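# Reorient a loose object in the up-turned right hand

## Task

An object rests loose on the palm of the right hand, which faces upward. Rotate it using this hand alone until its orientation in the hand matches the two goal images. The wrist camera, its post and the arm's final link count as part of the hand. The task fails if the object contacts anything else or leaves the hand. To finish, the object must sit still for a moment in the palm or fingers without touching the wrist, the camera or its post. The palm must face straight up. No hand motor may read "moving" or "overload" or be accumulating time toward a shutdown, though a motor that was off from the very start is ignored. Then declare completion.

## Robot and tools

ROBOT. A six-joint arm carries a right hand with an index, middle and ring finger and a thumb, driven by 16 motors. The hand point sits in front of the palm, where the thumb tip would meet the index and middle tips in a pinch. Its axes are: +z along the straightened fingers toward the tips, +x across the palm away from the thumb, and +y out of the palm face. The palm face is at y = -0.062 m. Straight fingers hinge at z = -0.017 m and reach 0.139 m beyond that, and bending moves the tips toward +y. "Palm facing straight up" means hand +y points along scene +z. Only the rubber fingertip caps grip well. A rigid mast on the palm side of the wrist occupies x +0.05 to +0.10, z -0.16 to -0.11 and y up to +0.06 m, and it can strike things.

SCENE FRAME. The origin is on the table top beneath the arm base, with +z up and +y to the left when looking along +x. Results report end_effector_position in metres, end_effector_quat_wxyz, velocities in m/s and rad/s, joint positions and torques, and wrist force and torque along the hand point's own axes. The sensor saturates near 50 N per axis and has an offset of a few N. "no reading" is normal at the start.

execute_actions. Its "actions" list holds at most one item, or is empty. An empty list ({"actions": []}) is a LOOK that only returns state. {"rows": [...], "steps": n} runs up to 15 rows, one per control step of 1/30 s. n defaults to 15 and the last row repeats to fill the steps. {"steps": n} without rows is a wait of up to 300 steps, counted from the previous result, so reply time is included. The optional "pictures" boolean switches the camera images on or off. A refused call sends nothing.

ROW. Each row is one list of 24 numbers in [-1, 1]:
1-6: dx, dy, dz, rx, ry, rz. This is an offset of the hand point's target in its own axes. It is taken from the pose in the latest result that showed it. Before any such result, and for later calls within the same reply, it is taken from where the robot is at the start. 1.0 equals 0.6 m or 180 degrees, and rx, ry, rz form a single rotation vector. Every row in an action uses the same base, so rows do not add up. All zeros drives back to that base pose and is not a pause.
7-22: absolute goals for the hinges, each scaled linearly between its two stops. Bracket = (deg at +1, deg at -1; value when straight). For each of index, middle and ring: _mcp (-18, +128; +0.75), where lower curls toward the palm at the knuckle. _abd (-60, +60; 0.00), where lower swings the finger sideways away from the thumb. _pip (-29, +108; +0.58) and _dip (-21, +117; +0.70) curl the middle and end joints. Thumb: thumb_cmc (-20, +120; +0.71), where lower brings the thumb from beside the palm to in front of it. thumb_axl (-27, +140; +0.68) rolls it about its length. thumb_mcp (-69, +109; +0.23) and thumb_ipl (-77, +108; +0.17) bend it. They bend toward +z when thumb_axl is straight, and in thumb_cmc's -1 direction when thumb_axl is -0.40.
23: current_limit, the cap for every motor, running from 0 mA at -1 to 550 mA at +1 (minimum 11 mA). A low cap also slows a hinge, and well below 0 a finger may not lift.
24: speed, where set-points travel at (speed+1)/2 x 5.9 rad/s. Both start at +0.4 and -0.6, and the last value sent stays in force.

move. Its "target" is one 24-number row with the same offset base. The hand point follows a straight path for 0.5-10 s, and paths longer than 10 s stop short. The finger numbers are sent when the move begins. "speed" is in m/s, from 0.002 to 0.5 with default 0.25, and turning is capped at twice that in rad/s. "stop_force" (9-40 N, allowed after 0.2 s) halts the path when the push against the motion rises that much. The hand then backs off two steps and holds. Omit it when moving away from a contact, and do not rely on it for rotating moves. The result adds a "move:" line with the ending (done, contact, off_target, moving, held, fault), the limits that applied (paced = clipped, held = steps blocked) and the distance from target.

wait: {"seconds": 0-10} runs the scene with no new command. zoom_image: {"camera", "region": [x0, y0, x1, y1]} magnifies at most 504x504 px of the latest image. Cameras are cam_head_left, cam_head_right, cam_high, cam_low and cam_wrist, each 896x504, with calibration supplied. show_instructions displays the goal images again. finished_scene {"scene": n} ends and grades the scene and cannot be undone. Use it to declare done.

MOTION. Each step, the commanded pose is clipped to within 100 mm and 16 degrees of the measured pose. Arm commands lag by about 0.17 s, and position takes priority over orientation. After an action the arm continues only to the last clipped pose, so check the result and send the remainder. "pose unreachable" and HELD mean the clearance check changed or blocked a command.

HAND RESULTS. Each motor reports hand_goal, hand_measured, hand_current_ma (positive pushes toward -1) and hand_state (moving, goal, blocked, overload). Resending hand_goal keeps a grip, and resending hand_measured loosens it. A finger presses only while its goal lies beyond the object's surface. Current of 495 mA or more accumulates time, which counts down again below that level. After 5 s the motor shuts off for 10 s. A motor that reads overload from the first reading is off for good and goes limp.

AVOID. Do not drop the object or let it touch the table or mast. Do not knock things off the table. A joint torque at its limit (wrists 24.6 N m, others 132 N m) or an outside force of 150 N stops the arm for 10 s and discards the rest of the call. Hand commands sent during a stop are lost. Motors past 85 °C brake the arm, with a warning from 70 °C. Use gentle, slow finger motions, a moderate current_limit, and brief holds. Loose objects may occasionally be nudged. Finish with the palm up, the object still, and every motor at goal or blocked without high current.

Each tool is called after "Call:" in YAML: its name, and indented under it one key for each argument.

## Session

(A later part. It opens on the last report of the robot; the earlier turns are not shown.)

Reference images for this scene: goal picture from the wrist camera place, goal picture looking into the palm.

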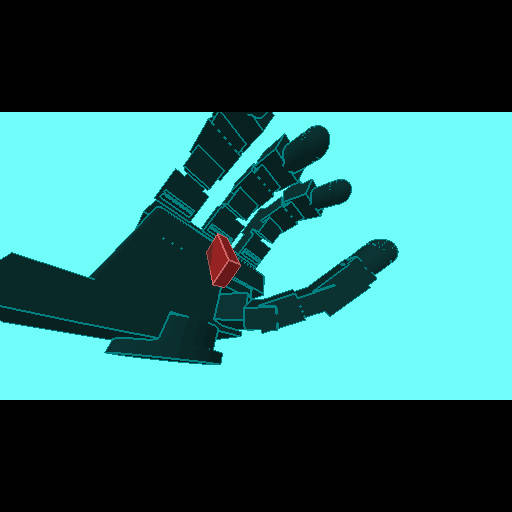

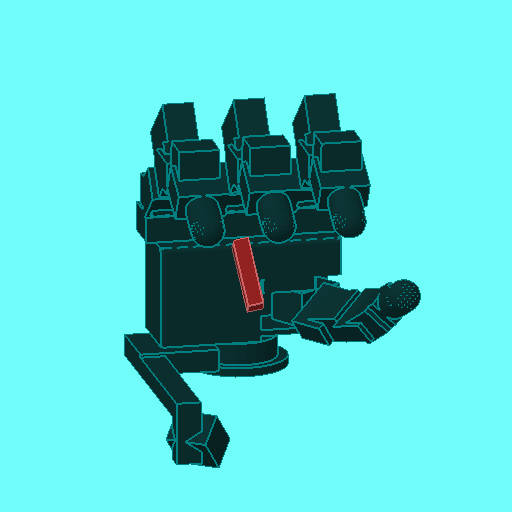

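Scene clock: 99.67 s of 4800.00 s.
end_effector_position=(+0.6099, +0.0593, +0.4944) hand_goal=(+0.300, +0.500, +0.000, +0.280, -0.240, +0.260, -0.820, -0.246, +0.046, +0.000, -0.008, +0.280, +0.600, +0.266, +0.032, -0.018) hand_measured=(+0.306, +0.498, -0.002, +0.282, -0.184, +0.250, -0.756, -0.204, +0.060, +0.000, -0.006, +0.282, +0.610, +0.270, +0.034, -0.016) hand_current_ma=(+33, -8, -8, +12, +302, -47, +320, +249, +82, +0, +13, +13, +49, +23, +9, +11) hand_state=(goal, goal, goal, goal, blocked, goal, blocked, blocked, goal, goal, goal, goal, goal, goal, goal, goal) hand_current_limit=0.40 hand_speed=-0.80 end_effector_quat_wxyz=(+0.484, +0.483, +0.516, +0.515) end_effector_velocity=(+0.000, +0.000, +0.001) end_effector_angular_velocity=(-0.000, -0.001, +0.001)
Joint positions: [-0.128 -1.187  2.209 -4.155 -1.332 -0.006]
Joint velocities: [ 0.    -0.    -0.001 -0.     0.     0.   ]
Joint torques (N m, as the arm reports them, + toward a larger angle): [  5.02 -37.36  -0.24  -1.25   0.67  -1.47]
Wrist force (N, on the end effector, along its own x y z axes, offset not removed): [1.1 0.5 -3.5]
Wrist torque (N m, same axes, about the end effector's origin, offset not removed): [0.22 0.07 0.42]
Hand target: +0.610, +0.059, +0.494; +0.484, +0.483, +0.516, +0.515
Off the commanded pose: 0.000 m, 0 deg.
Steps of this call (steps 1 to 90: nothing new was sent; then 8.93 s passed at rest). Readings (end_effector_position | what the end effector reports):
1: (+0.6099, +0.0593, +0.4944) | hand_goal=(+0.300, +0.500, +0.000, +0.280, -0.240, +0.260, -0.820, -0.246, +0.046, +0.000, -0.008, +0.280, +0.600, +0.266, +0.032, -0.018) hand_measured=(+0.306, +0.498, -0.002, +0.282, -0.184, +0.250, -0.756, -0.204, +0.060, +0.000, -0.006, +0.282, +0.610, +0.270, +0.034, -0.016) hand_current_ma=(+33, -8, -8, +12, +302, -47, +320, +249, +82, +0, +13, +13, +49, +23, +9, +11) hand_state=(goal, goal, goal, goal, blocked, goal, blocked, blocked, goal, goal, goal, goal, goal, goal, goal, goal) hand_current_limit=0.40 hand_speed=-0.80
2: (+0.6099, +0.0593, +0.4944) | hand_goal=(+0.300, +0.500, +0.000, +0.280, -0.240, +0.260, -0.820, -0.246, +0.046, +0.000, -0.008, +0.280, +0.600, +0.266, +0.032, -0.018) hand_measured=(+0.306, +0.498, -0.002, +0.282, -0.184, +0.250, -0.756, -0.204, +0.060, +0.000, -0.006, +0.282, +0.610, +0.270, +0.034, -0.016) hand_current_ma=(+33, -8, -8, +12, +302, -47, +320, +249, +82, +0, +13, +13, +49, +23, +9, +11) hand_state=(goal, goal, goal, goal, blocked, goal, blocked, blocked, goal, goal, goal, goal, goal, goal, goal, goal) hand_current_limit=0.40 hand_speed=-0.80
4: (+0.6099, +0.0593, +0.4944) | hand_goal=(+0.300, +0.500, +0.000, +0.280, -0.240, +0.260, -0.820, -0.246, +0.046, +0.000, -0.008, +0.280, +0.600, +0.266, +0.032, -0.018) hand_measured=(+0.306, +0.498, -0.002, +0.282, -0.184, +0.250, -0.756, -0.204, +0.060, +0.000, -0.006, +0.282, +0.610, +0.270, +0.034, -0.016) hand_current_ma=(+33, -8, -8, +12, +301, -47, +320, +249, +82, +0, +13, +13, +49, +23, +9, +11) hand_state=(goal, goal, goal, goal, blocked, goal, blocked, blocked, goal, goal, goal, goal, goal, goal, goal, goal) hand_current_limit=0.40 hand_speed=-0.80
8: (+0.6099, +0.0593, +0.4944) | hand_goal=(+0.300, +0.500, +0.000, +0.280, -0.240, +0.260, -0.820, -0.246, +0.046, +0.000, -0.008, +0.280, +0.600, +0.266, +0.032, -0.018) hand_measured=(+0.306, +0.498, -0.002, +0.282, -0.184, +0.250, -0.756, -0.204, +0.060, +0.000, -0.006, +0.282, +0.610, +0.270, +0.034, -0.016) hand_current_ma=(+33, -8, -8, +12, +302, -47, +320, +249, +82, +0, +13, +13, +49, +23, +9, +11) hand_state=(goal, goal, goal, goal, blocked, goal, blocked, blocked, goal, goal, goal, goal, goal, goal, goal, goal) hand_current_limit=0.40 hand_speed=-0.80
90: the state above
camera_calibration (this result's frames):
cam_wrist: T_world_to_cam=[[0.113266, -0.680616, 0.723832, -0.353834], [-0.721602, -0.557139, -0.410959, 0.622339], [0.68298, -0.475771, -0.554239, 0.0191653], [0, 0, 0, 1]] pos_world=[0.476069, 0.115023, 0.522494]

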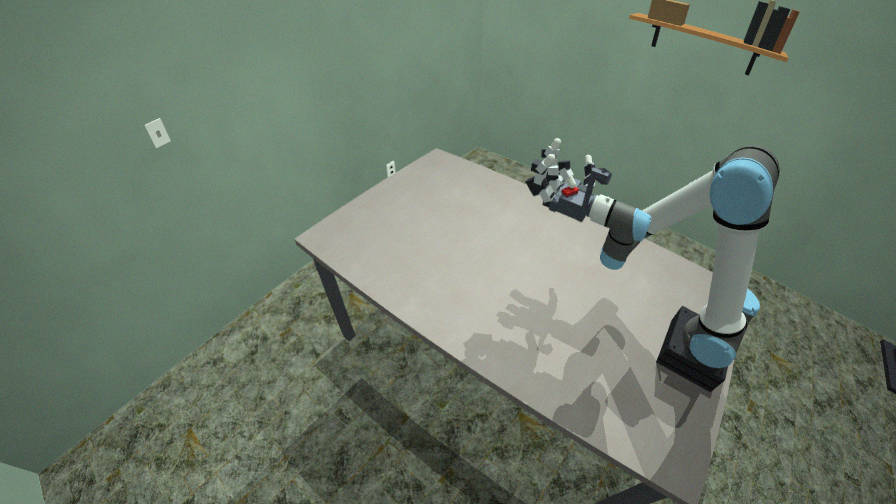

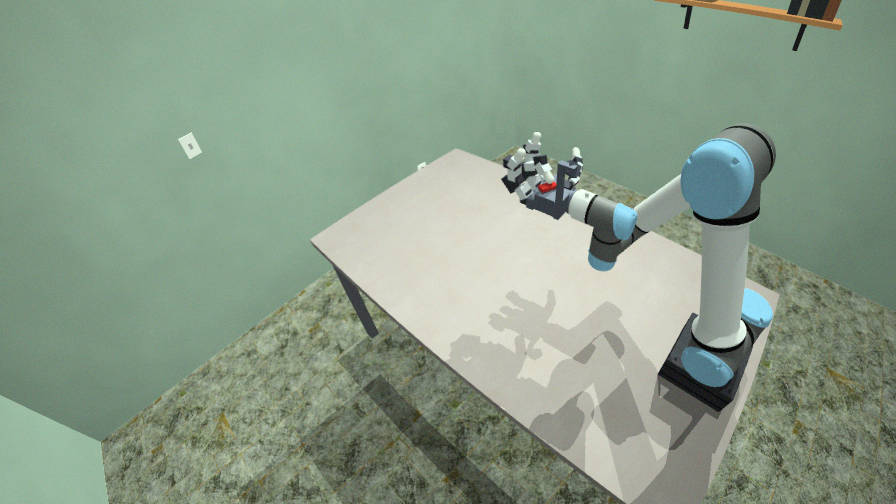

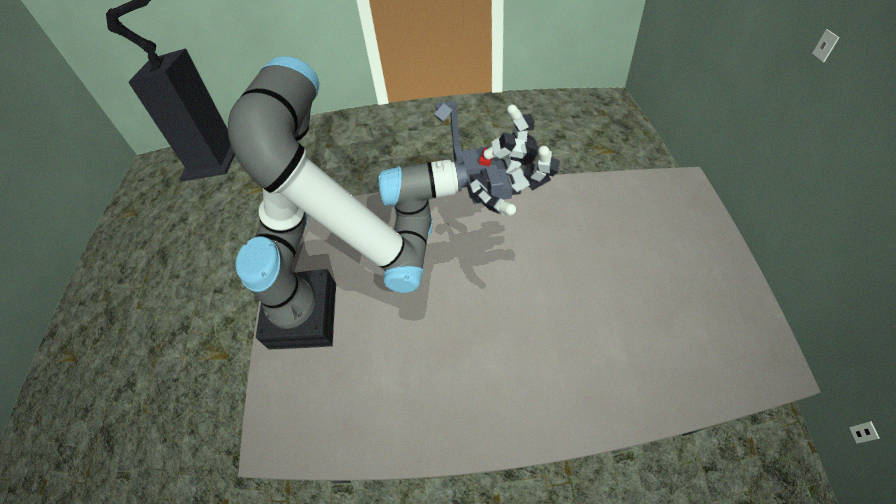

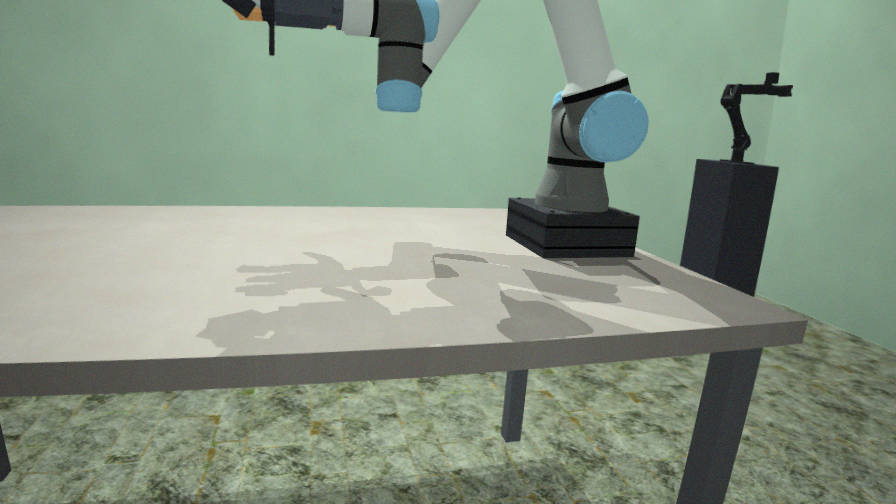

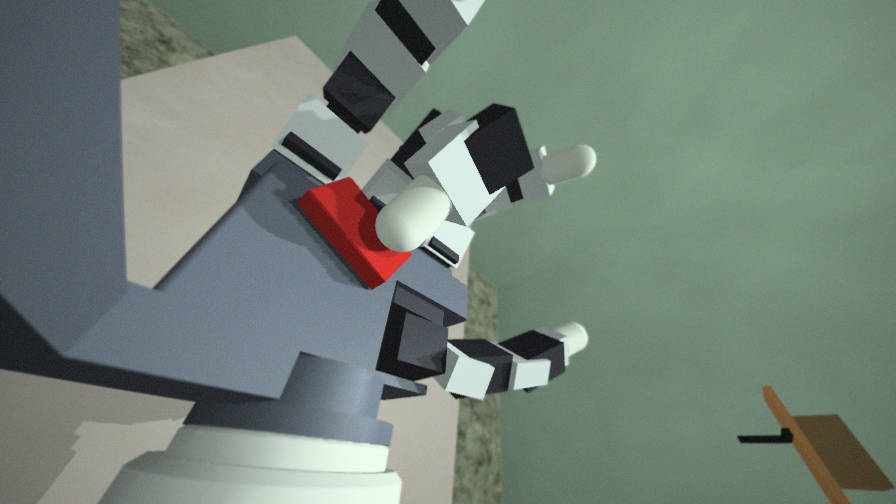

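Call:
move:
  target: [0,0,0,0,0,0,0.3,0.5,0,0.28,-0.24,0.26,-0.82,-0.246,0.2,-0.38,-0.912,-0.212,0.6,0.266,0.032,-0.018,0.4,-0.5]

Call:
move:
  target: [0,0,0,0,0,0,0.3,0.5,0,0.28,-0.02,0.25,-0.7,-0.2,-0.08,-0.38,-0.912,-0.212,0.6,0.266,0.032,-0.018,0.4,-0.75]

Call:
zoom_image:
  camera: "cam_wrist"
  region: [270, 150, 450, 310]

Scene clock: 142.20 s of 4800.00 s.
end_effector_position=(+0.6099, +0.0593, +0.4944) hand_goal=(+0.300, +0.500, +0.000, +0.280, -0.240, +0.260, -0.820, -0.246, +0.200, -0.380, -0.912, -0.212, +0.600, +0.266, +0.032, -0.018) hand_measured=(+0.306, +0.498, -0.002, +0.282, -0.184, +0.250, -0.756, -0.204, +0.204, -0.378, -0.912, -0.210, +0.610, +0.270, +0.034, -0.016) hand_current_ma=(+33, -8, -8, +12, +302, -47, +320, +249, +24, +12, +2, +12, +49, +23, +9, +11) hand_state=(goal, goal, goal, goal, blocked, goal, blocked, blocked, goal, goal, goal, goal, goal, goal, goal, goal) hand_current_limit=0.40 hand_speed=-0.50 end_effector_quat_wxyz=(+0.484, +0.483, +0.516, +0.515) end_effector_velocity=(+0.000, -0.000, +0.000) end_effector_angular_velocity=(-0.000, -0.001, -0.000)
Joint positions: [-0.128 -1.187  2.209 -4.155 -1.332 -0.006]
Joint velocities: [-0.     0.    -0.001 -0.    -0.    -0.   ]
Joint torques (N m, as the arm reports them, + toward a larger angle): [  5.09 -36.58   0.01  -1.3    0.65  -1.49]
Wrist force (N, on the end effector, along its own x y z axes, offset not removed): [1.7 1.2 -0.5]
Wrist torque (N m, same axes, about the end effector's origin, offset not removed): [0.11 0.13 0.36]
Hand target: +0.610, +0.059, +0.494; +0.484, +0.483, +0.516, +0.515
Off the commanded pose: 0.000 m, 0 deg.
After step 90, 38.47 s passed at rest.
move: done
camera_calibration (this result's frames):
cam_wrist: T_world_to_cam=[[0.113266, -0.680616, 0.723832, -0.353834], [-0.721601, -0.557139, -0.410959, 0.622339], [0.68298, -0.47577, -0.554239, 0.0191652], [0, 0, 0, 1]] pos_world=[0.476069, 0.115023, 0.522494]

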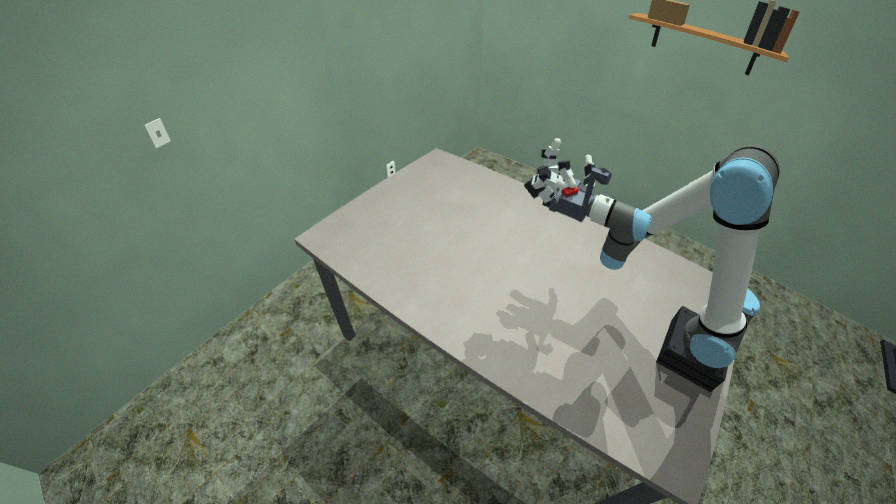

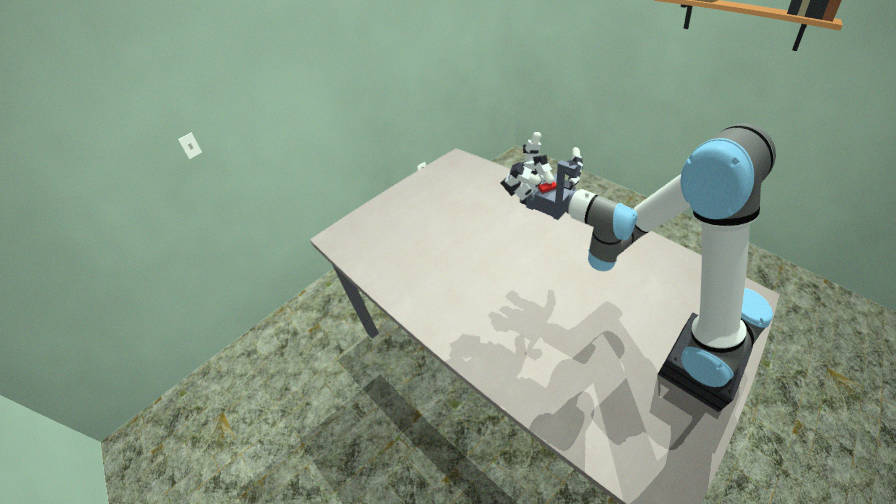

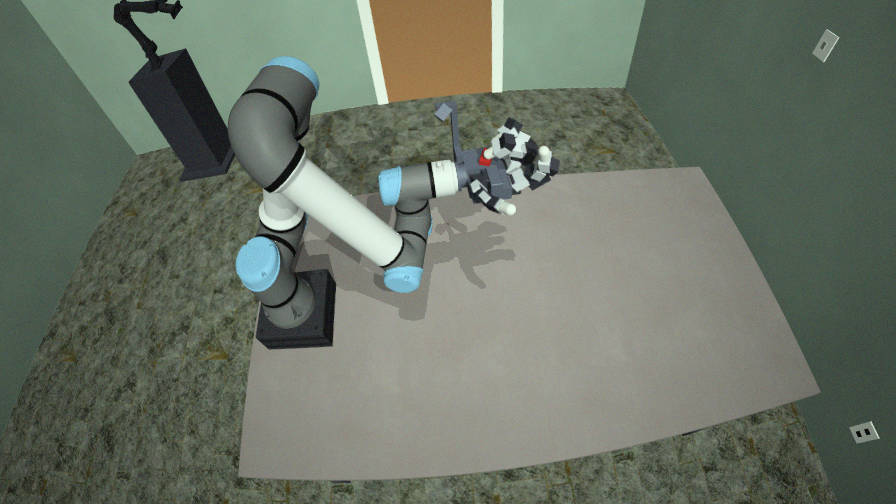

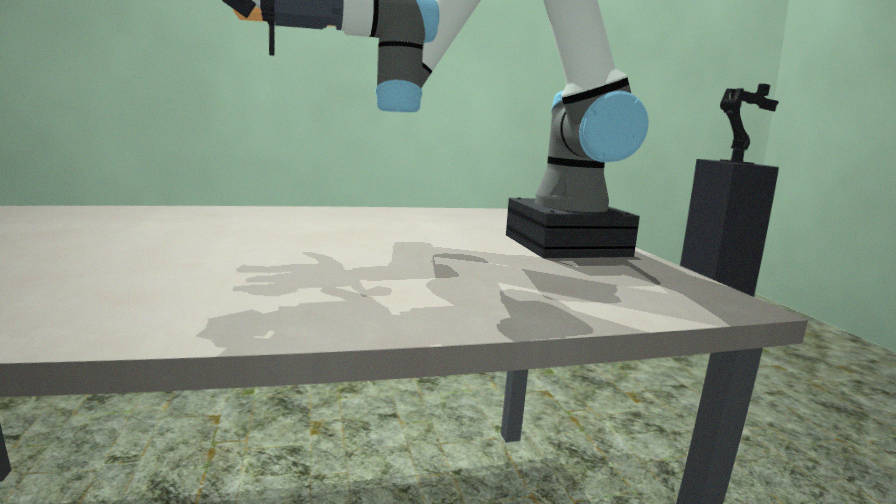

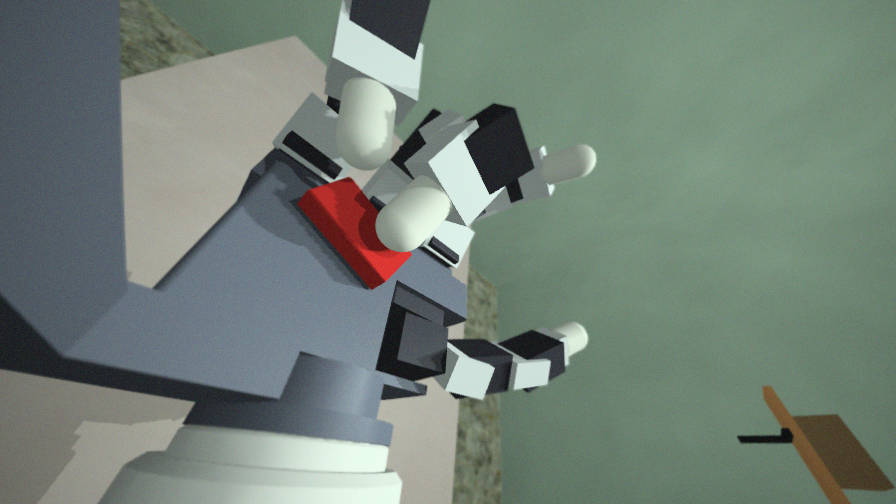

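Scene clock: 142.93 s of 4800.00 s.
end_effector_position=(+0.6099, +0.0593, +0.4944) hand_goal=(+0.300, +0.500, +0.000, +0.280, -0.020, +0.250, -0.700, -0.200, -0.080, -0.380, -0.912, -0.212, +0.600, +0.266, +0.032, -0.018) hand_measured=(+0.306, +0.498, -0.002, +0.282, -0.020, +0.250, -0.708, -0.198, -0.022, -0.386, -0.886, -0.202, +0.610, +0.270, +0.034, -0.016) hand_current_ma=(+33, -8, -8, +12, +5, -5, -42, +11, +323, -25, +150, +52, +49, +23, +9, +11) hand_state=(goal, goal, goal, goal, goal, goal, goal, goal, blocked, goal, blocked, goal, goal, goal, goal, goal) hand_current_limit=0.40 hand_speed=-0.75 end_effector_quat_wxyz=(+0.484, +0.483, +0.516, +0.515) end_effector_velocity=(+0.000, -0.000, +0.000) end_effector_angular_velocity=(-0.000, -0.000, +0.000)
Joint positions: [-0.128 -1.187  2.209 -4.155 -1.332 -0.006]
Joint velocities: [ 0.    -0.001 -0.001  0.001  0.    -0.   ]
Joint torques (N m, as the arm reports them, + toward a larger angle): [  5.13 -37.03  -0.12  -1.26   0.69  -1.42]
Wrist force (N, on the end effector, along its own x y z axes, offset not removed): [-0.5 2.9 0.2]
Wrist torque (N m, same axes, about the end effector's origin, offset not removed): [0.22 0.30 0.13]
Hand target: +0.610, +0.059, +0.494; +0.484, +0.483, +0.516, +0.515
Off the commanded pose: 0.000 m, 0 deg.
move: done
camera_calibration (this result's frames):
cam_wrist: T_world_to_cam=[[0.113266, -0.680616, 0.723832, -0.353834], [-0.721601, -0.55714, -0.410959, 0.622339], [0.68298, -0.47577, -0.554239, 0.0191652], [0, 0, 0, 1]] pos_world=[0.476069, 0.115023, 0.522494]

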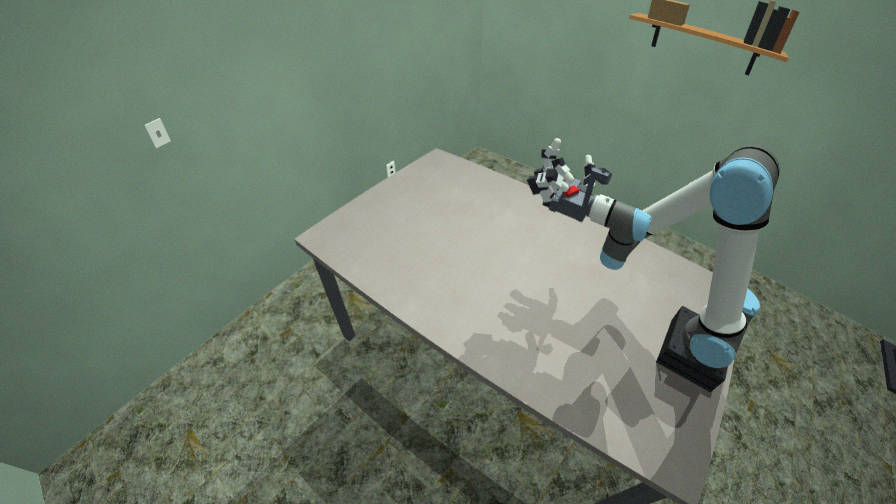

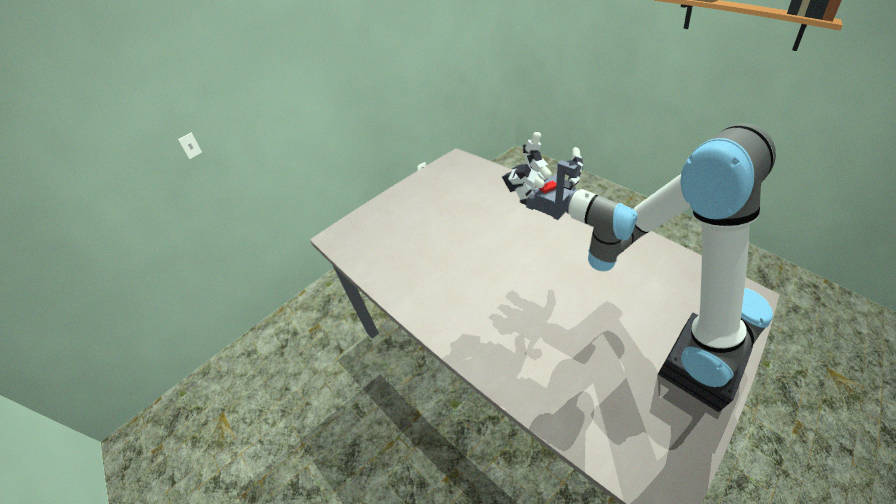

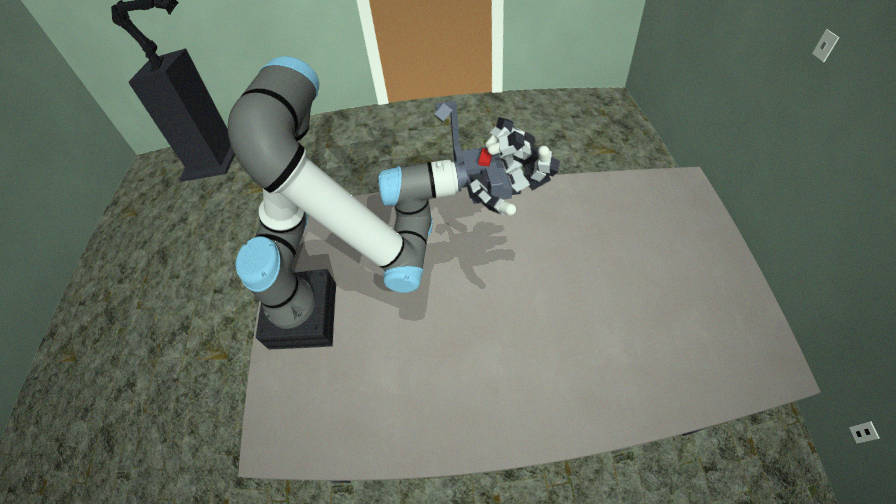

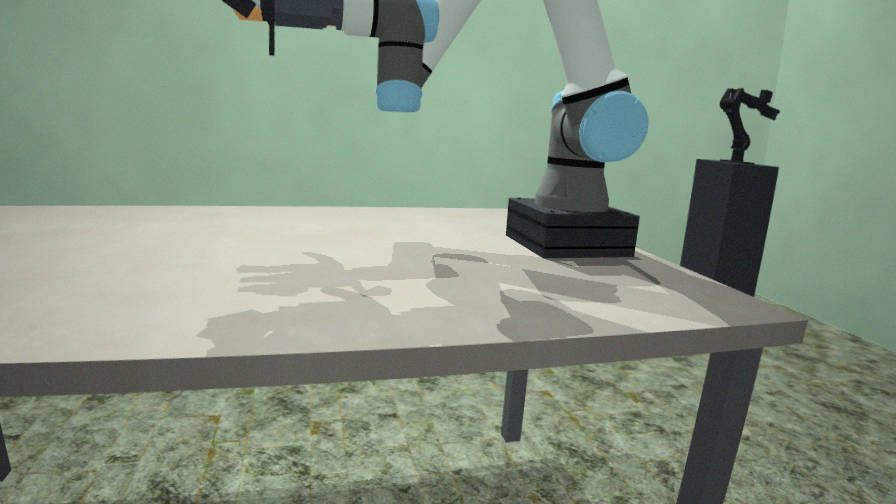

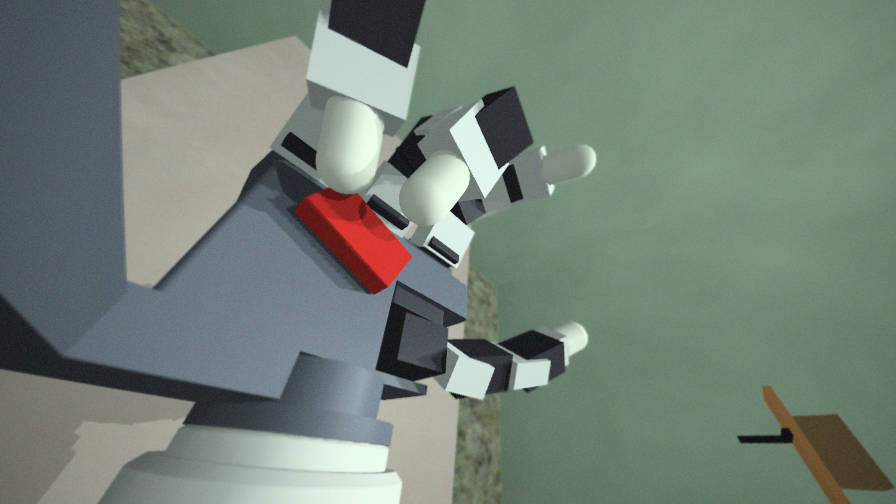

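Region (270, 150, 450, 310) of cam_wrist's 896x504 image, scaled by 2.800, with more detail than that image has.

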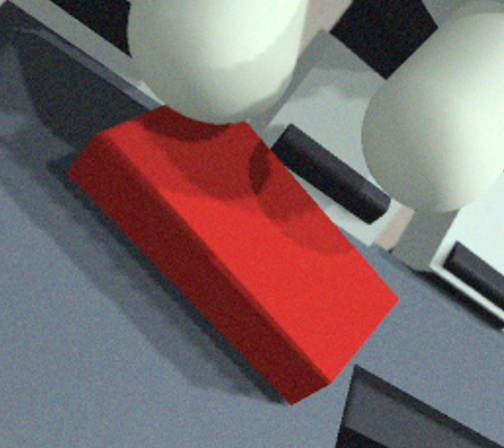

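Call:
execute_actions:
  actions:
    - {"rows":[[0,0,0,0,0,0,0.3,0.5,0,0.28,0.3,0.0,-0.75,-0.41,-0.07,-0.38,-0.912,-0.212,0.6,0.266,0.032,-0.018,0.4,-0.5],[0,0,0,0,0,0,0.3,0.5,0,0.28,0.3,0.0,-0.75,-0.41,-0.07,-0.38,-0.912,-0.212,0.6,0.266,0.032,-0.018,0.4,-0.5],[0,0,0,0,0,0,0.3,0.5,0,0.28,0.3,0.0,-0.75,-0.41,-0.07,-0.38,-0.912,-0.212,0.6,0.266,0.032,-0.018,0.4,-0.5],[0,0,0,0,0,0,0.3,0.5,0,0.28,0.3,0.0,-0.75,-0.41,-0.07,-0.38,-0.912,-0.212,0.6,0.266,0.032,-0.018,0.4,-0.5],[0,0,0,0,0,0,0.3,0.5,0,0.28,0.3,0.0,-0.75,-0.41,-0.07,-0.38,-0.912,-0.212,0.6,0.266,0.032,-0.018,0.4,-0.5],[0,0,0,0,0,0,0.3,0.5,0,0.28,0.3,0.0,-0.75,-0.41,-0.07,-0.38,-0.912,-0.212,0.6,0.266,0.032,-0.018,0.4,-0.5],[0,0,0,0,0,0,0.3,0.5,0,0.28,0.3,0.0,-0.94,-0.41,-0.07,-0.38,-0.912,-0.212,0.6,0.266,0.032,-0.018,0.4,-0.5]],"steps":15}
  pictures: false

Call:
execute_actions:
  actions:
    - {"rows":[[0,0,0,0,0,0,0.3,0.5,0,0.28,0.068,0.0,-0.94,-0.41,-0.07,-0.38,-0.912,-0.212,0.6,0.266,0.032,-0.018,0.4,-0.75]],"steps":15}
  pictures: false

Call:
execute_actions:
  actions:
    - {"rows":[[0,0,0,0,0,0,0.3,0.5,0,0.28,-0.096,0.0,-0.926,-0.265,-0.07,-0.38,-0.912,-0.212,0.6,0.266,0.032,-0.018,0.4,-0.8]],"steps":15}
  pictures: false

Call:
move:
  target: [0,0,0,0,0,0,0.3,0.5,0,0.28,-0.274,0.0,-0.828,-0.223,-0.07,-0.38,-0.912,-0.212,0.6,0.266,0.032,-0.018,0.4,-0.8]

Scene clock: 162.87 s of 4800.00 s.
end_effector_position=(+0.6099, +0.0593, +0.4944) hand_goal=(+0.300, +0.500, +0.000, +0.280, +0.300, +0.000, -0.940, -0.410, -0.070, -0.380, -0.912, -0.212, +0.600, +0.266, +0.032, -0.018) hand_measured=(+0.306, +0.498, -0.002, +0.282, +0.304, +0.002, -0.938, -0.408, -0.022, -0.386, -0.886, -0.202, +0.610, +0.270, +0.034, -0.016) hand_current_ma=(+33, -8, -8, +12, +19, +14, +2, +11, +268, -25, +150, +52, +49, +23, +9, +11) hand_state=(goal, goal, goal, goal, goal, goal, moving, goal, blocked, goal, blocked, goal, goal, goal, goal, goal) hand_current_limit=0.40 hand_speed=-0.50 end_effector_quat_wxyz=(+0.484, +0.483, +0.516, +0.515) end_effector_velocity=(-0.001, +0.000, +0.000) end_effector_angular_velocity=(-0.000, -0.000, -0.000)
Joint positions: [-0.128 -1.187  2.209 -4.155 -1.332 -0.006]
Joint velocities: [ 0.    -0.001  0.001 -0.001 -0.    -0.   ]
Joint torques (N m, as the arm reports them, + toward a larger angle): [  5.63 -36.57  -0.06  -1.21   0.74  -1.4 ]
Wrist force (N, on the end effector, along its own x y z axes, offset not removed): [0.2 0.9 0.0]
Wrist torque (N m, same axes, about the end effector's origin, offset not removed): [0.08 0.10 0.27]
Hand target: +0.610, +0.059, +0.494; +0.484, +0.483, +0.516, +0.515
Off the commanded pose: 0.000 m, 0 deg.
Steps of this call (steps 1 to 90: nothing new was sent; then 16.43 s passed at rest; steps 91 to 105: all 15 steps of this action). Readings (end_effector_position | what the end effector reports):
91: (+0.6099, +0.0593, +0.4944) | hand_goal=(+0.300, +0.500, +0.000, +0.280, +0.300, +0.000, -0.750, -0.410, -0.070, -0.380, -0.912, -0.212, +0.600, +0.266, +0.032, -0.018) hand_measured=(+0.306, +0.498, -0.002, +0.282, -0.020, +0.250, -0.708, -0.198, -0.022, -0.386, -0.886, -0.202, +0.610, +0.270, +0.034, -0.016) hand_current_ma=(+33, -8, -8, +12, +5, -5, -42, +11, +323, -25, +150, +52, +49, +23, +9, +11) hand_state=(goal, goal, goal, goal, moving, moving, moving, moving, moving, goal, blocked, goal, goal, goal, goal, goal) hand_current_limit=0.40 hand_speed=-0.50
92: (+0.6099, +0.0593, +0.4944) | hand_goal=(+0.300, +0.500, +0.000, +0.280, +0.300, +0.000, -0.750, -0.410, -0.070, -0.380, -0.912, -0.212, +0.600, +0.266, +0.032, -0.018) hand_measured=(+0.306, +0.498, -0.002, +0.282, -0.012, +0.240, -0.714, -0.208, -0.022, -0.386, -0.886, -0.202, +0.610, +0.270, +0.034, -0.016) hand_current_ma=(+33, -8, -8, +12, -64, +75, +60, +68, +254, -25, +150, +52, +49, +23, +9, +11) hand_state=(goal, goal, goal, goal, moving, moving, moving, moving, moving, goal, blocked, goal, goal, goal, goal, goal) hand_current_limit=0.40 hand_speed=-0.50
94: (+0.6099, +0.0593, +0.4944) | hand_goal=(+0.300, +0.500, +0.000, +0.280, +0.300, +0.000, -0.750, -0.410, -0.070, -0.380, -0.912, -0.212, +0.600, +0.266, +0.032, -0.018) hand_measured=(+0.306, +0.498, -0.002, +0.282, +0.052, +0.166, -0.746, -0.272, -0.022, -0.386, -0.886, -0.202, +0.610, +0.270, +0.034, -0.016) hand_current_ma=(+33, -8, -8, +12, -47, +66, -3, +60, +267, -25, +150, +52, +49, +23, +9, +11) hand_state=(goal, goal, goal, goal, moving, moving, moving, moving, blocked, goal, blocked, goal, goal, goal, goal, goal) hand_current_limit=0.40 hand_speed=-0.50
98: (+0.6099, +0.0593, +0.4944) | hand_goal=(+0.300, +0.500, +0.000, +0.280, +0.300, +0.000, -0.940, -0.410, -0.070, -0.380, -0.912, -0.212, +0.600, +0.266, +0.032, -0.018) hand_measured=(+0.306, +0.498, -0.002, +0.282, +0.206, +0.012, -0.758, -0.400, -0.022, -0.386, -0.886, -0.202, +0.610, +0.270, +0.034, -0.016) hand_current_ma=(+33, -8, -8, +12, -34, +9, +70, +7, +268, -25, +150, +52, +49, +23, +9, +11) hand_state=(goal, goal, goal, goal, moving, moving, moving, moving, blocked, goal, blocked, goal, goal, goal, goal, goal) hand_current_limit=0.40 hand_speed=-0.50
105: the state above

Scene clock: 163.37 s of 4800.00 s.
end_effector_position=(+0.6099, +0.0593, +0.4944) hand_goal=(+0.300, +0.500, +0.000, +0.280, +0.068, +0.000, -0.940, -0.410, -0.070, -0.380, -0.912, -0.212, +0.600, +0.266, +0.032, -0.018) hand_measured=(+0.306, +0.498, -0.002, +0.282, +0.082, +0.002, -0.940, -0.408, -0.022, -0.386, -0.886, -0.202, +0.610, +0.270, +0.034, -0.016) hand_current_ma=(+33, -8, -8, +12, +55, +14, +0, +11, +268, -25, +150, +52, +49, +23, +9, +11) hand_state=(goal, goal, goal, goal, moving, goal, goal, goal, blocked, goal, blocked, goal, goal, goal, goal, goal) hand_current_limit=0.40 hand_speed=-0.75 end_effector_quat_wxyz=(+0.484, +0.483, +0.516, +0.515) end_effector_velocity=(-0.000, -0.000, -0.001) end_effector_angular_velocity=(+0.000, +0.002, -0.000)
Joint positions: [-0.128 -1.187  2.209 -4.155 -1.332 -0.006]
Joint velocities: [-0.     0.001  0.002 -0.     0.    -0.   ]
Joint torques (N m, as the arm reports them, + toward a larger angle): [  4.89 -36.56  -0.08  -1.26   0.75  -1.48]
Wrist force (N, on the end effector, along its own x y z axes, offset not removed): [-5.0 1.0 -0.9]
Wrist torque (N m, same axes, about the end effector's origin, offset not removed): [0.09 1.05 -0.19]
Hand target: +0.610, +0.059, +0.494; +0.484, +0.483, +0.516, +0.515
Off the commanded pose: 0.000 m, 0 deg.
Steps of this call (steps 1 to 15: all 15 steps of this action). Readings (end_effector_position | what the end effector reports):
1: (+0.6099, +0.0593, +0.4944) | hand_goal=(+0.300, +0.500, +0.000, +0.280, +0.068, +0.000, -0.940, -0.410, -0.070, -0.380, -0.912, -0.212, +0.600, +0.266, +0.032, -0.018) hand_measured=(+0.306, +0.498, -0.002, +0.282, +0.304, +0.002, -0.940, -0.408, -0.022, -0.386, -0.886, -0.202, +0.610, +0.270, +0.034, -0.016) hand_current_ma=(+33, -8, -8, +12, +19, +14, +2, +11, +268, -25, +150, +52, +49, +23, +9, +11) hand_state=(goal, goal, goal, goal, moving, goal, moving, goal, blocked, goal, blocked, goal, goal, goal, goal, goal) hand_current_limit=0.40 hand_speed=-0.75
2: (+0.6099, +0.0593, +0.4944) | hand_goal=(+0.300, +0.500, +0.000, +0.280, +0.068, +0.000, -0.940, -0.410, -0.070, -0.380, -0.912, -0.212, +0.600, +0.266, +0.032, -0.018) hand_measured=(+0.306, +0.498, -0.002, +0.282, +0.302, +0.002, -0.940, -0.408, -0.022, -0.386, -0.886, -0.202, +0.610, +0.270, +0.034, -0.016) hand_current_ma=(+33, -8, -8, +12, +106, +14, +3, +11, +268, -25, +150, +52, +49, +23, +9, +11) hand_state=(goal, goal, goal, goal, moving, goal, goal, goal, blocked, goal, blocked, goal, goal, goal, goal, goal) hand_current_limit=0.40 hand_speed=-0.75
4: (+0.6099, +0.0593, +0.4944) | hand_goal=(+0.300, +0.500, +0.000, +0.280, +0.068, +0.000, -0.940, -0.410, -0.070, -0.380, -0.912, -0.212, +0.600, +0.266, +0.032, -0.018) hand_measured=(+0.306, +0.498, -0.002, +0.282, +0.278, +0.002, -0.940, -0.408, -0.022, -0.386, -0.886, -0.202, +0.610, +0.270, +0.034, -0.016) hand_current_ma=(+33, -8, -8, +12, +108, +14, +3, +11, +268, -25, +150, +52, +49, +23, +9, +11) hand_state=(goal, goal, goal, goal, moving, goal, goal, goal, blocked, goal, blocked, goal, goal, goal, goal, goal) hand_current_limit=0.40 hand_speed=-0.75
8: (+0.6099, +0.0593, +0.4944) | hand_goal=(+0.300, +0.500, +0.000, +0.280, +0.068, +0.000, -0.940, -0.410, -0.070, -0.380, -0.912, -0.212, +0.600, +0.266, +0.032, -0.018) hand_measured=(+0.306, +0.498, -0.002, +0.282, +0.202, +0.002, -0.940, -0.408, -0.022, -0.386, -0.886, -0.202, +0.610, +0.270, +0.034, -0.016) hand_current_ma=(+33, -8, -8, +12, +99, +14, +2, +11, +268, -25, +150, +52, +49, +23, +9, +11) hand_state=(goal, goal, goal, goal, moving, goal, goal, goal, blocked, goal, blocked, goal, goal, goal, goal, goal) hand_current_limit=0.40 hand_speed=-0.75
15: the state above

Scene clock: 163.87 s of 4800.00 s.
end_effector_position=(+0.6099, +0.0593, +0.4944) hand_goal=(+0.300, +0.500, +0.000, +0.280, -0.096, +0.000, -0.926, -0.264, -0.070, -0.380, -0.912, -0.212, +0.600, +0.266, +0.032, -0.018) hand_measured=(+0.306, +0.498, -0.002, +0.282, -0.074, +0.002, -0.928, -0.270, -0.024, -0.386, -0.886, -0.198, +0.610, +0.270, +0.034, -0.016) hand_current_ma=(+33, -8, -8, +12, +116, +14, -5, -30, +250, -28, +150, +76, +49, +23, +9, +11) hand_state=(goal, goal, goal, goal, blocked, goal, goal, goal, blocked, goal, blocked, goal, goal, goal, goal, goal) hand_current_limit=0.40 hand_speed=-0.80 end_effector_quat_wxyz=(+0.484, +0.483, +0.516, +0.515) end_effector_velocity=(-0.000, +0.000, -0.000) end_effector_angular_velocity=(+0.000, +0.001, +0.000)
Joint positions: [-0.128 -1.187  2.209 -4.155 -1.332 -0.006]
Joint velocities: [-0.    -0.     0.001  0.     0.    -0.   ]
Joint torques (N m, as the arm reports them, + toward a larger angle): [  5.06 -37.1   -0.22  -1.29   0.74  -1.39]
Wrist force (N, on the end effector, along its own x y z axes, offset not removed): [0.9 0.2 -3.4]
Wrist torque (N m, same axes, about the end effector's origin, offset not removed): [0.16 0.20 0.27]
Hand target: +0.610, +0.059, +0.494; +0.484, +0.483, +0.516, +0.515
Off the commanded pose: 0.000 m, 0 deg.
Steps of this call (steps 1 to 15: all 15 steps of this action). Readings (end_effector_position | what the end effector reports):
1: (+0.6099, +0.0593, +0.4944) | hand_goal=(+0.300, +0.500, +0.000, +0.280, -0.096, +0.000, -0.926, -0.264, -0.070, -0.380, -0.912, -0.212, +0.600, +0.266, +0.032, -0.018) hand_measured=(+0.306, +0.498, -0.002, +0.282, +0.080, +0.002, -0.940, -0.408, -0.022, -0.386, -0.886, -0.202, +0.610, +0.270, +0.034, -0.016) hand_current_ma=(+33, -8, -8, +12, +59, +14, +1, +11, +268, -25, +150, +52, +49, +23, +9, +11) hand_state=(goal, goal, goal, goal, moving, goal, moving, moving, blocked, goal, blocked, goal, goal, goal, goal, goal) hand_current_limit=0.40 hand_speed=-0.80
2: (+0.6099, +0.0593, +0.4944) | hand_goal=(+0.300, +0.500, +0.000, +0.280, -0.096, +0.000, -0.926, -0.264, -0.070, -0.380, -0.912, -0.212, +0.600, +0.266, +0.032, -0.018) hand_measured=(+0.306, +0.498, -0.002, +0.282, +0.076, +0.002, -0.938, -0.406, -0.022, -0.386, -0.886, -0.202, +0.610, +0.270, +0.034, -0.016) hand_current_ma=(+33, -8, -8, +12, +91, +14, -59, -38, +268, -25, +150, +52, +49, +23, +9, +11) hand_state=(goal, goal, goal, goal, moving, goal, moving, moving, blocked, goal, blocked, goal, goal, goal, goal, goal) hand_current_limit=0.40 hand_speed=-0.80
4: (+0.6099, +0.0593, +0.4944) | hand_goal=(+0.300, +0.500, +0.000, +0.280, -0.096, +0.000, -0.926, -0.264, -0.070, -0.380, -0.912, -0.212, +0.600, +0.266, +0.032, -0.018) hand_measured=(+0.306, +0.498, -0.002, +0.282, +0.052, +0.002, -0.934, -0.382, -0.022, -0.386, -0.886, -0.202, +0.610, +0.270, +0.034, -0.016) hand_current_ma=(+33, -8, -8, +12, +81, +14, -43, -38, +268, -25, +150, +52, +49, +23, +9, +11) hand_state=(goal, goal, goal, goal, moving, goal, moving, moving, blocked, goal, blocked, goal, goal, goal, goal, goal) hand_current_limit=0.40 hand_speed=-0.80
8: (+0.6099, +0.0593, +0.4944) | hand_goal=(+0.300, +0.500, +0.000, +0.280, -0.096, +0.000, -0.926, -0.264, -0.070, -0.380, -0.912, -0.212, +0.600, +0.266, +0.032, -0.018) hand_measured=(+0.306, +0.498, -0.002, +0.282, -0.012, +0.002, -0.934, -0.318, -0.022, -0.386, -0.886, -0.202, +0.610, +0.270, +0.034, -0.016) hand_current_ma=(+33, -8, -8, +12, +72, +14, -42, -38, +268, -25, +150, +52, +49, +23, +9, +11) hand_state=(goal, goal, goal, goal, moving, goal, goal, moving, blocked, goal, blocked, goal, goal, goal, goal, goal) hand_current_limit=0.40 hand_speed=-0.80
15: the state above

Scene clock: 164.70 s of 4800.00 s.
end_effector_position=(+0.6099, +0.0593, +0.4944) hand_goal=(+0.300, +0.500, +0.000, +0.280, -0.274, +0.000, -0.828, -0.222, -0.070, -0.380, -0.912, -0.212, +0.600, +0.266, +0.032, -0.018) hand_measured=(+0.306, +0.498, -0.002, +0.282, -0.246, +0.002, -0.828, -0.226, -0.028, -0.386, -0.886, -0.196, +0.610, +0.270, +0.034, -0.016) hand_current_ma=(+33, -8, -8, +12, +155, +13, +4, -20, +235, -28, +150, +81, +49, +23, +9, +11) hand_state=(goal, goal, goal, goal, blocked, goal, goal, goal, blocked, goal, blocked, goal, goal, goal, goal, goal) hand_current_limit=0.40 hand_speed=-0.80 end_effector_quat_wxyz=(+0.484, +0.483, +0.516, +0.515) end_effector_velocity=(+0.000, -0.000, -0.000) end_effector_angular_velocity=(+0.000, +0.000, -0.000)
Joint positions: [-0.128 -1.187  2.209 -4.155 -1.332 -0.006]
Joint velocities: [ 0.     0.    -0.001  0.001 -0.     0.   ]
Joint torques (N m, as the arm reports them, + toward a larger angle): [  5.3  -36.81   0.09  -1.23   0.77  -1.35]
Wrist force (N, on the end effector, along its own x y z axes, offset not removed): [-0.2 -1.3 0.2]
Wrist torque (N m, same axes, about the end effector's origin, offset not removed): [-0.25 0.15 0.19]
Hand target: +0.610, +0.059, +0.494; +0.484, +0.483, +0.516, +0.515
Off the commanded pose: 0.000 m, 0 deg.
move: done
camera_calibration (this result's frames):
cam_wrist: T_world_to_cam=[[0.113266, -0.680616, 0.723832, -0.353834], [-0.721602, -0.557139, -0.410959, 0.622339], [0.68298, -0.47577, -0.554239, 0.0191652], [0, 0, 0, 1]] pos_world=[0.476069, 0.115023, 0.522494]

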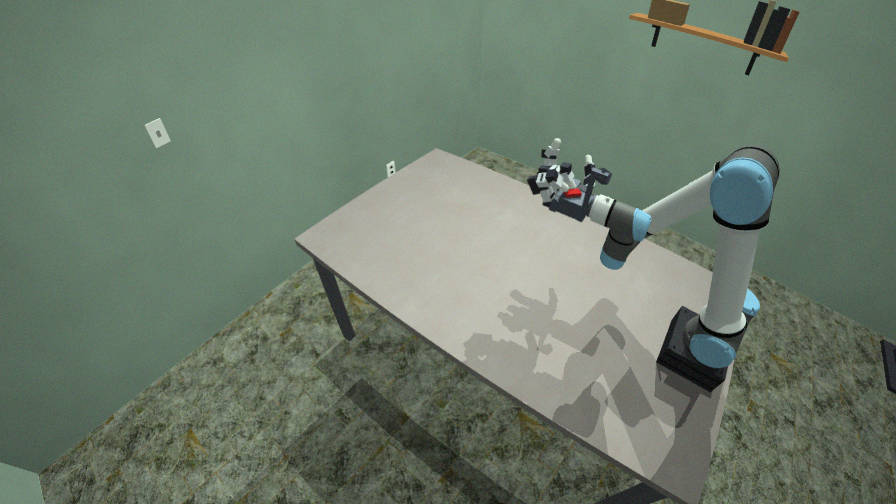

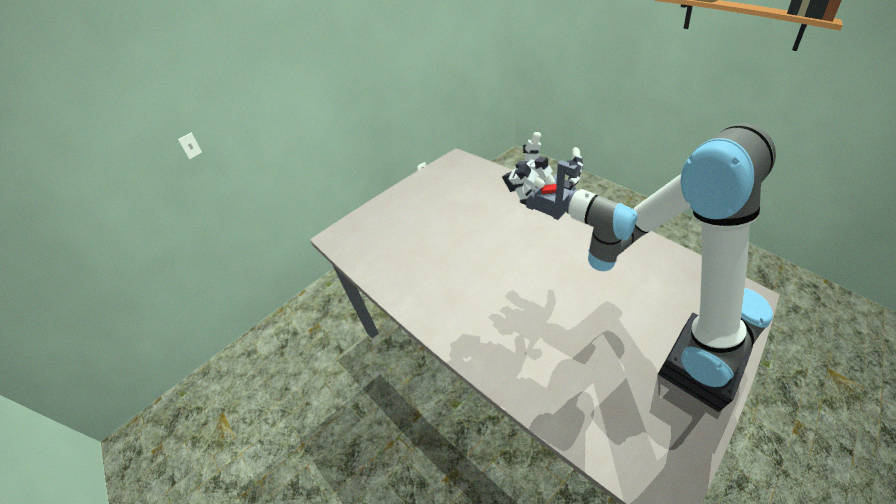

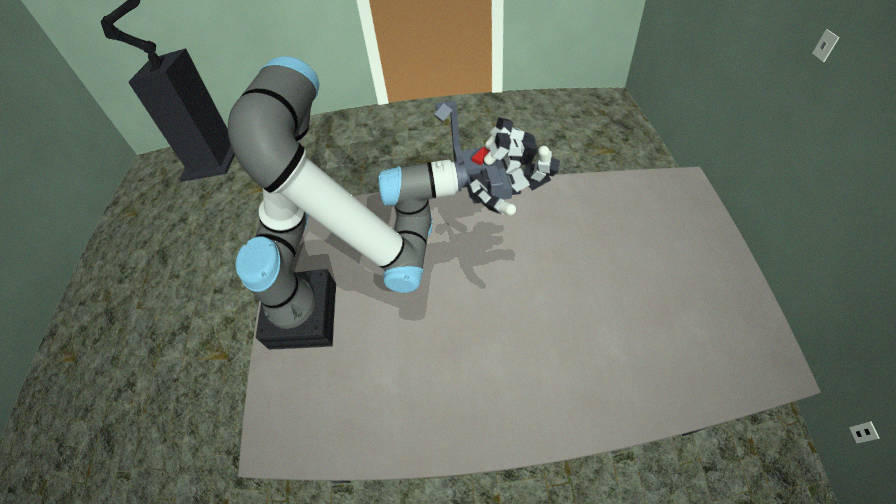

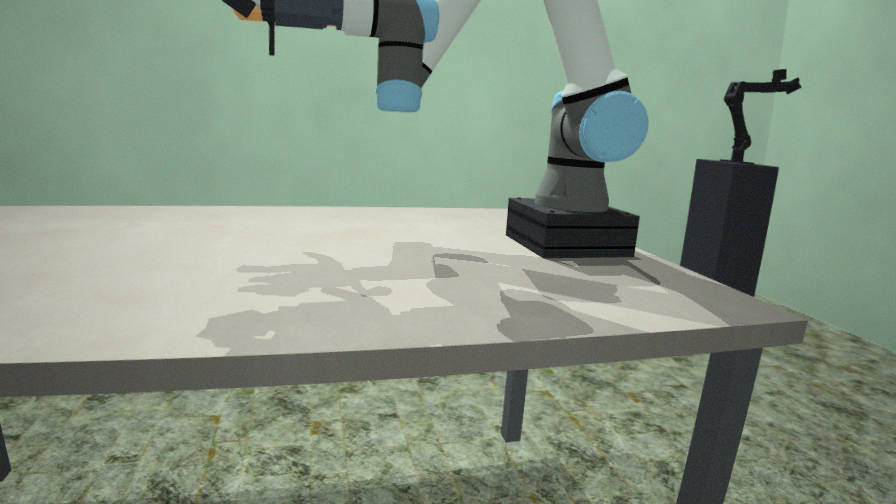

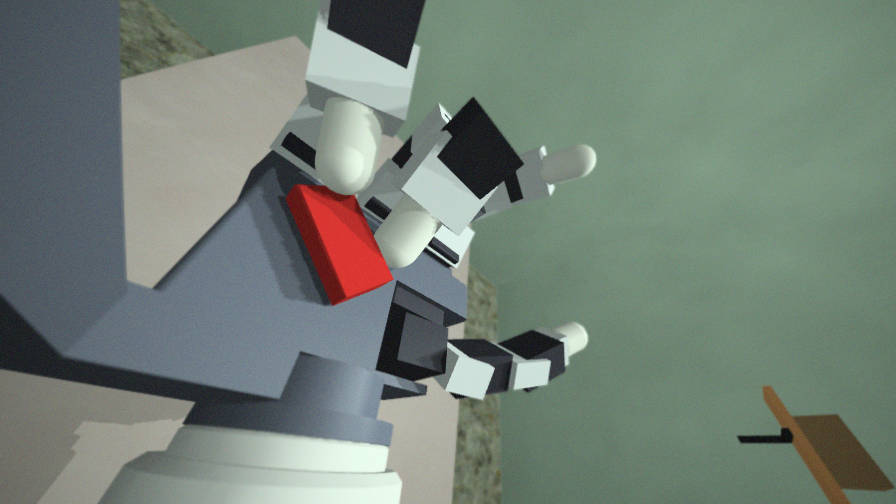

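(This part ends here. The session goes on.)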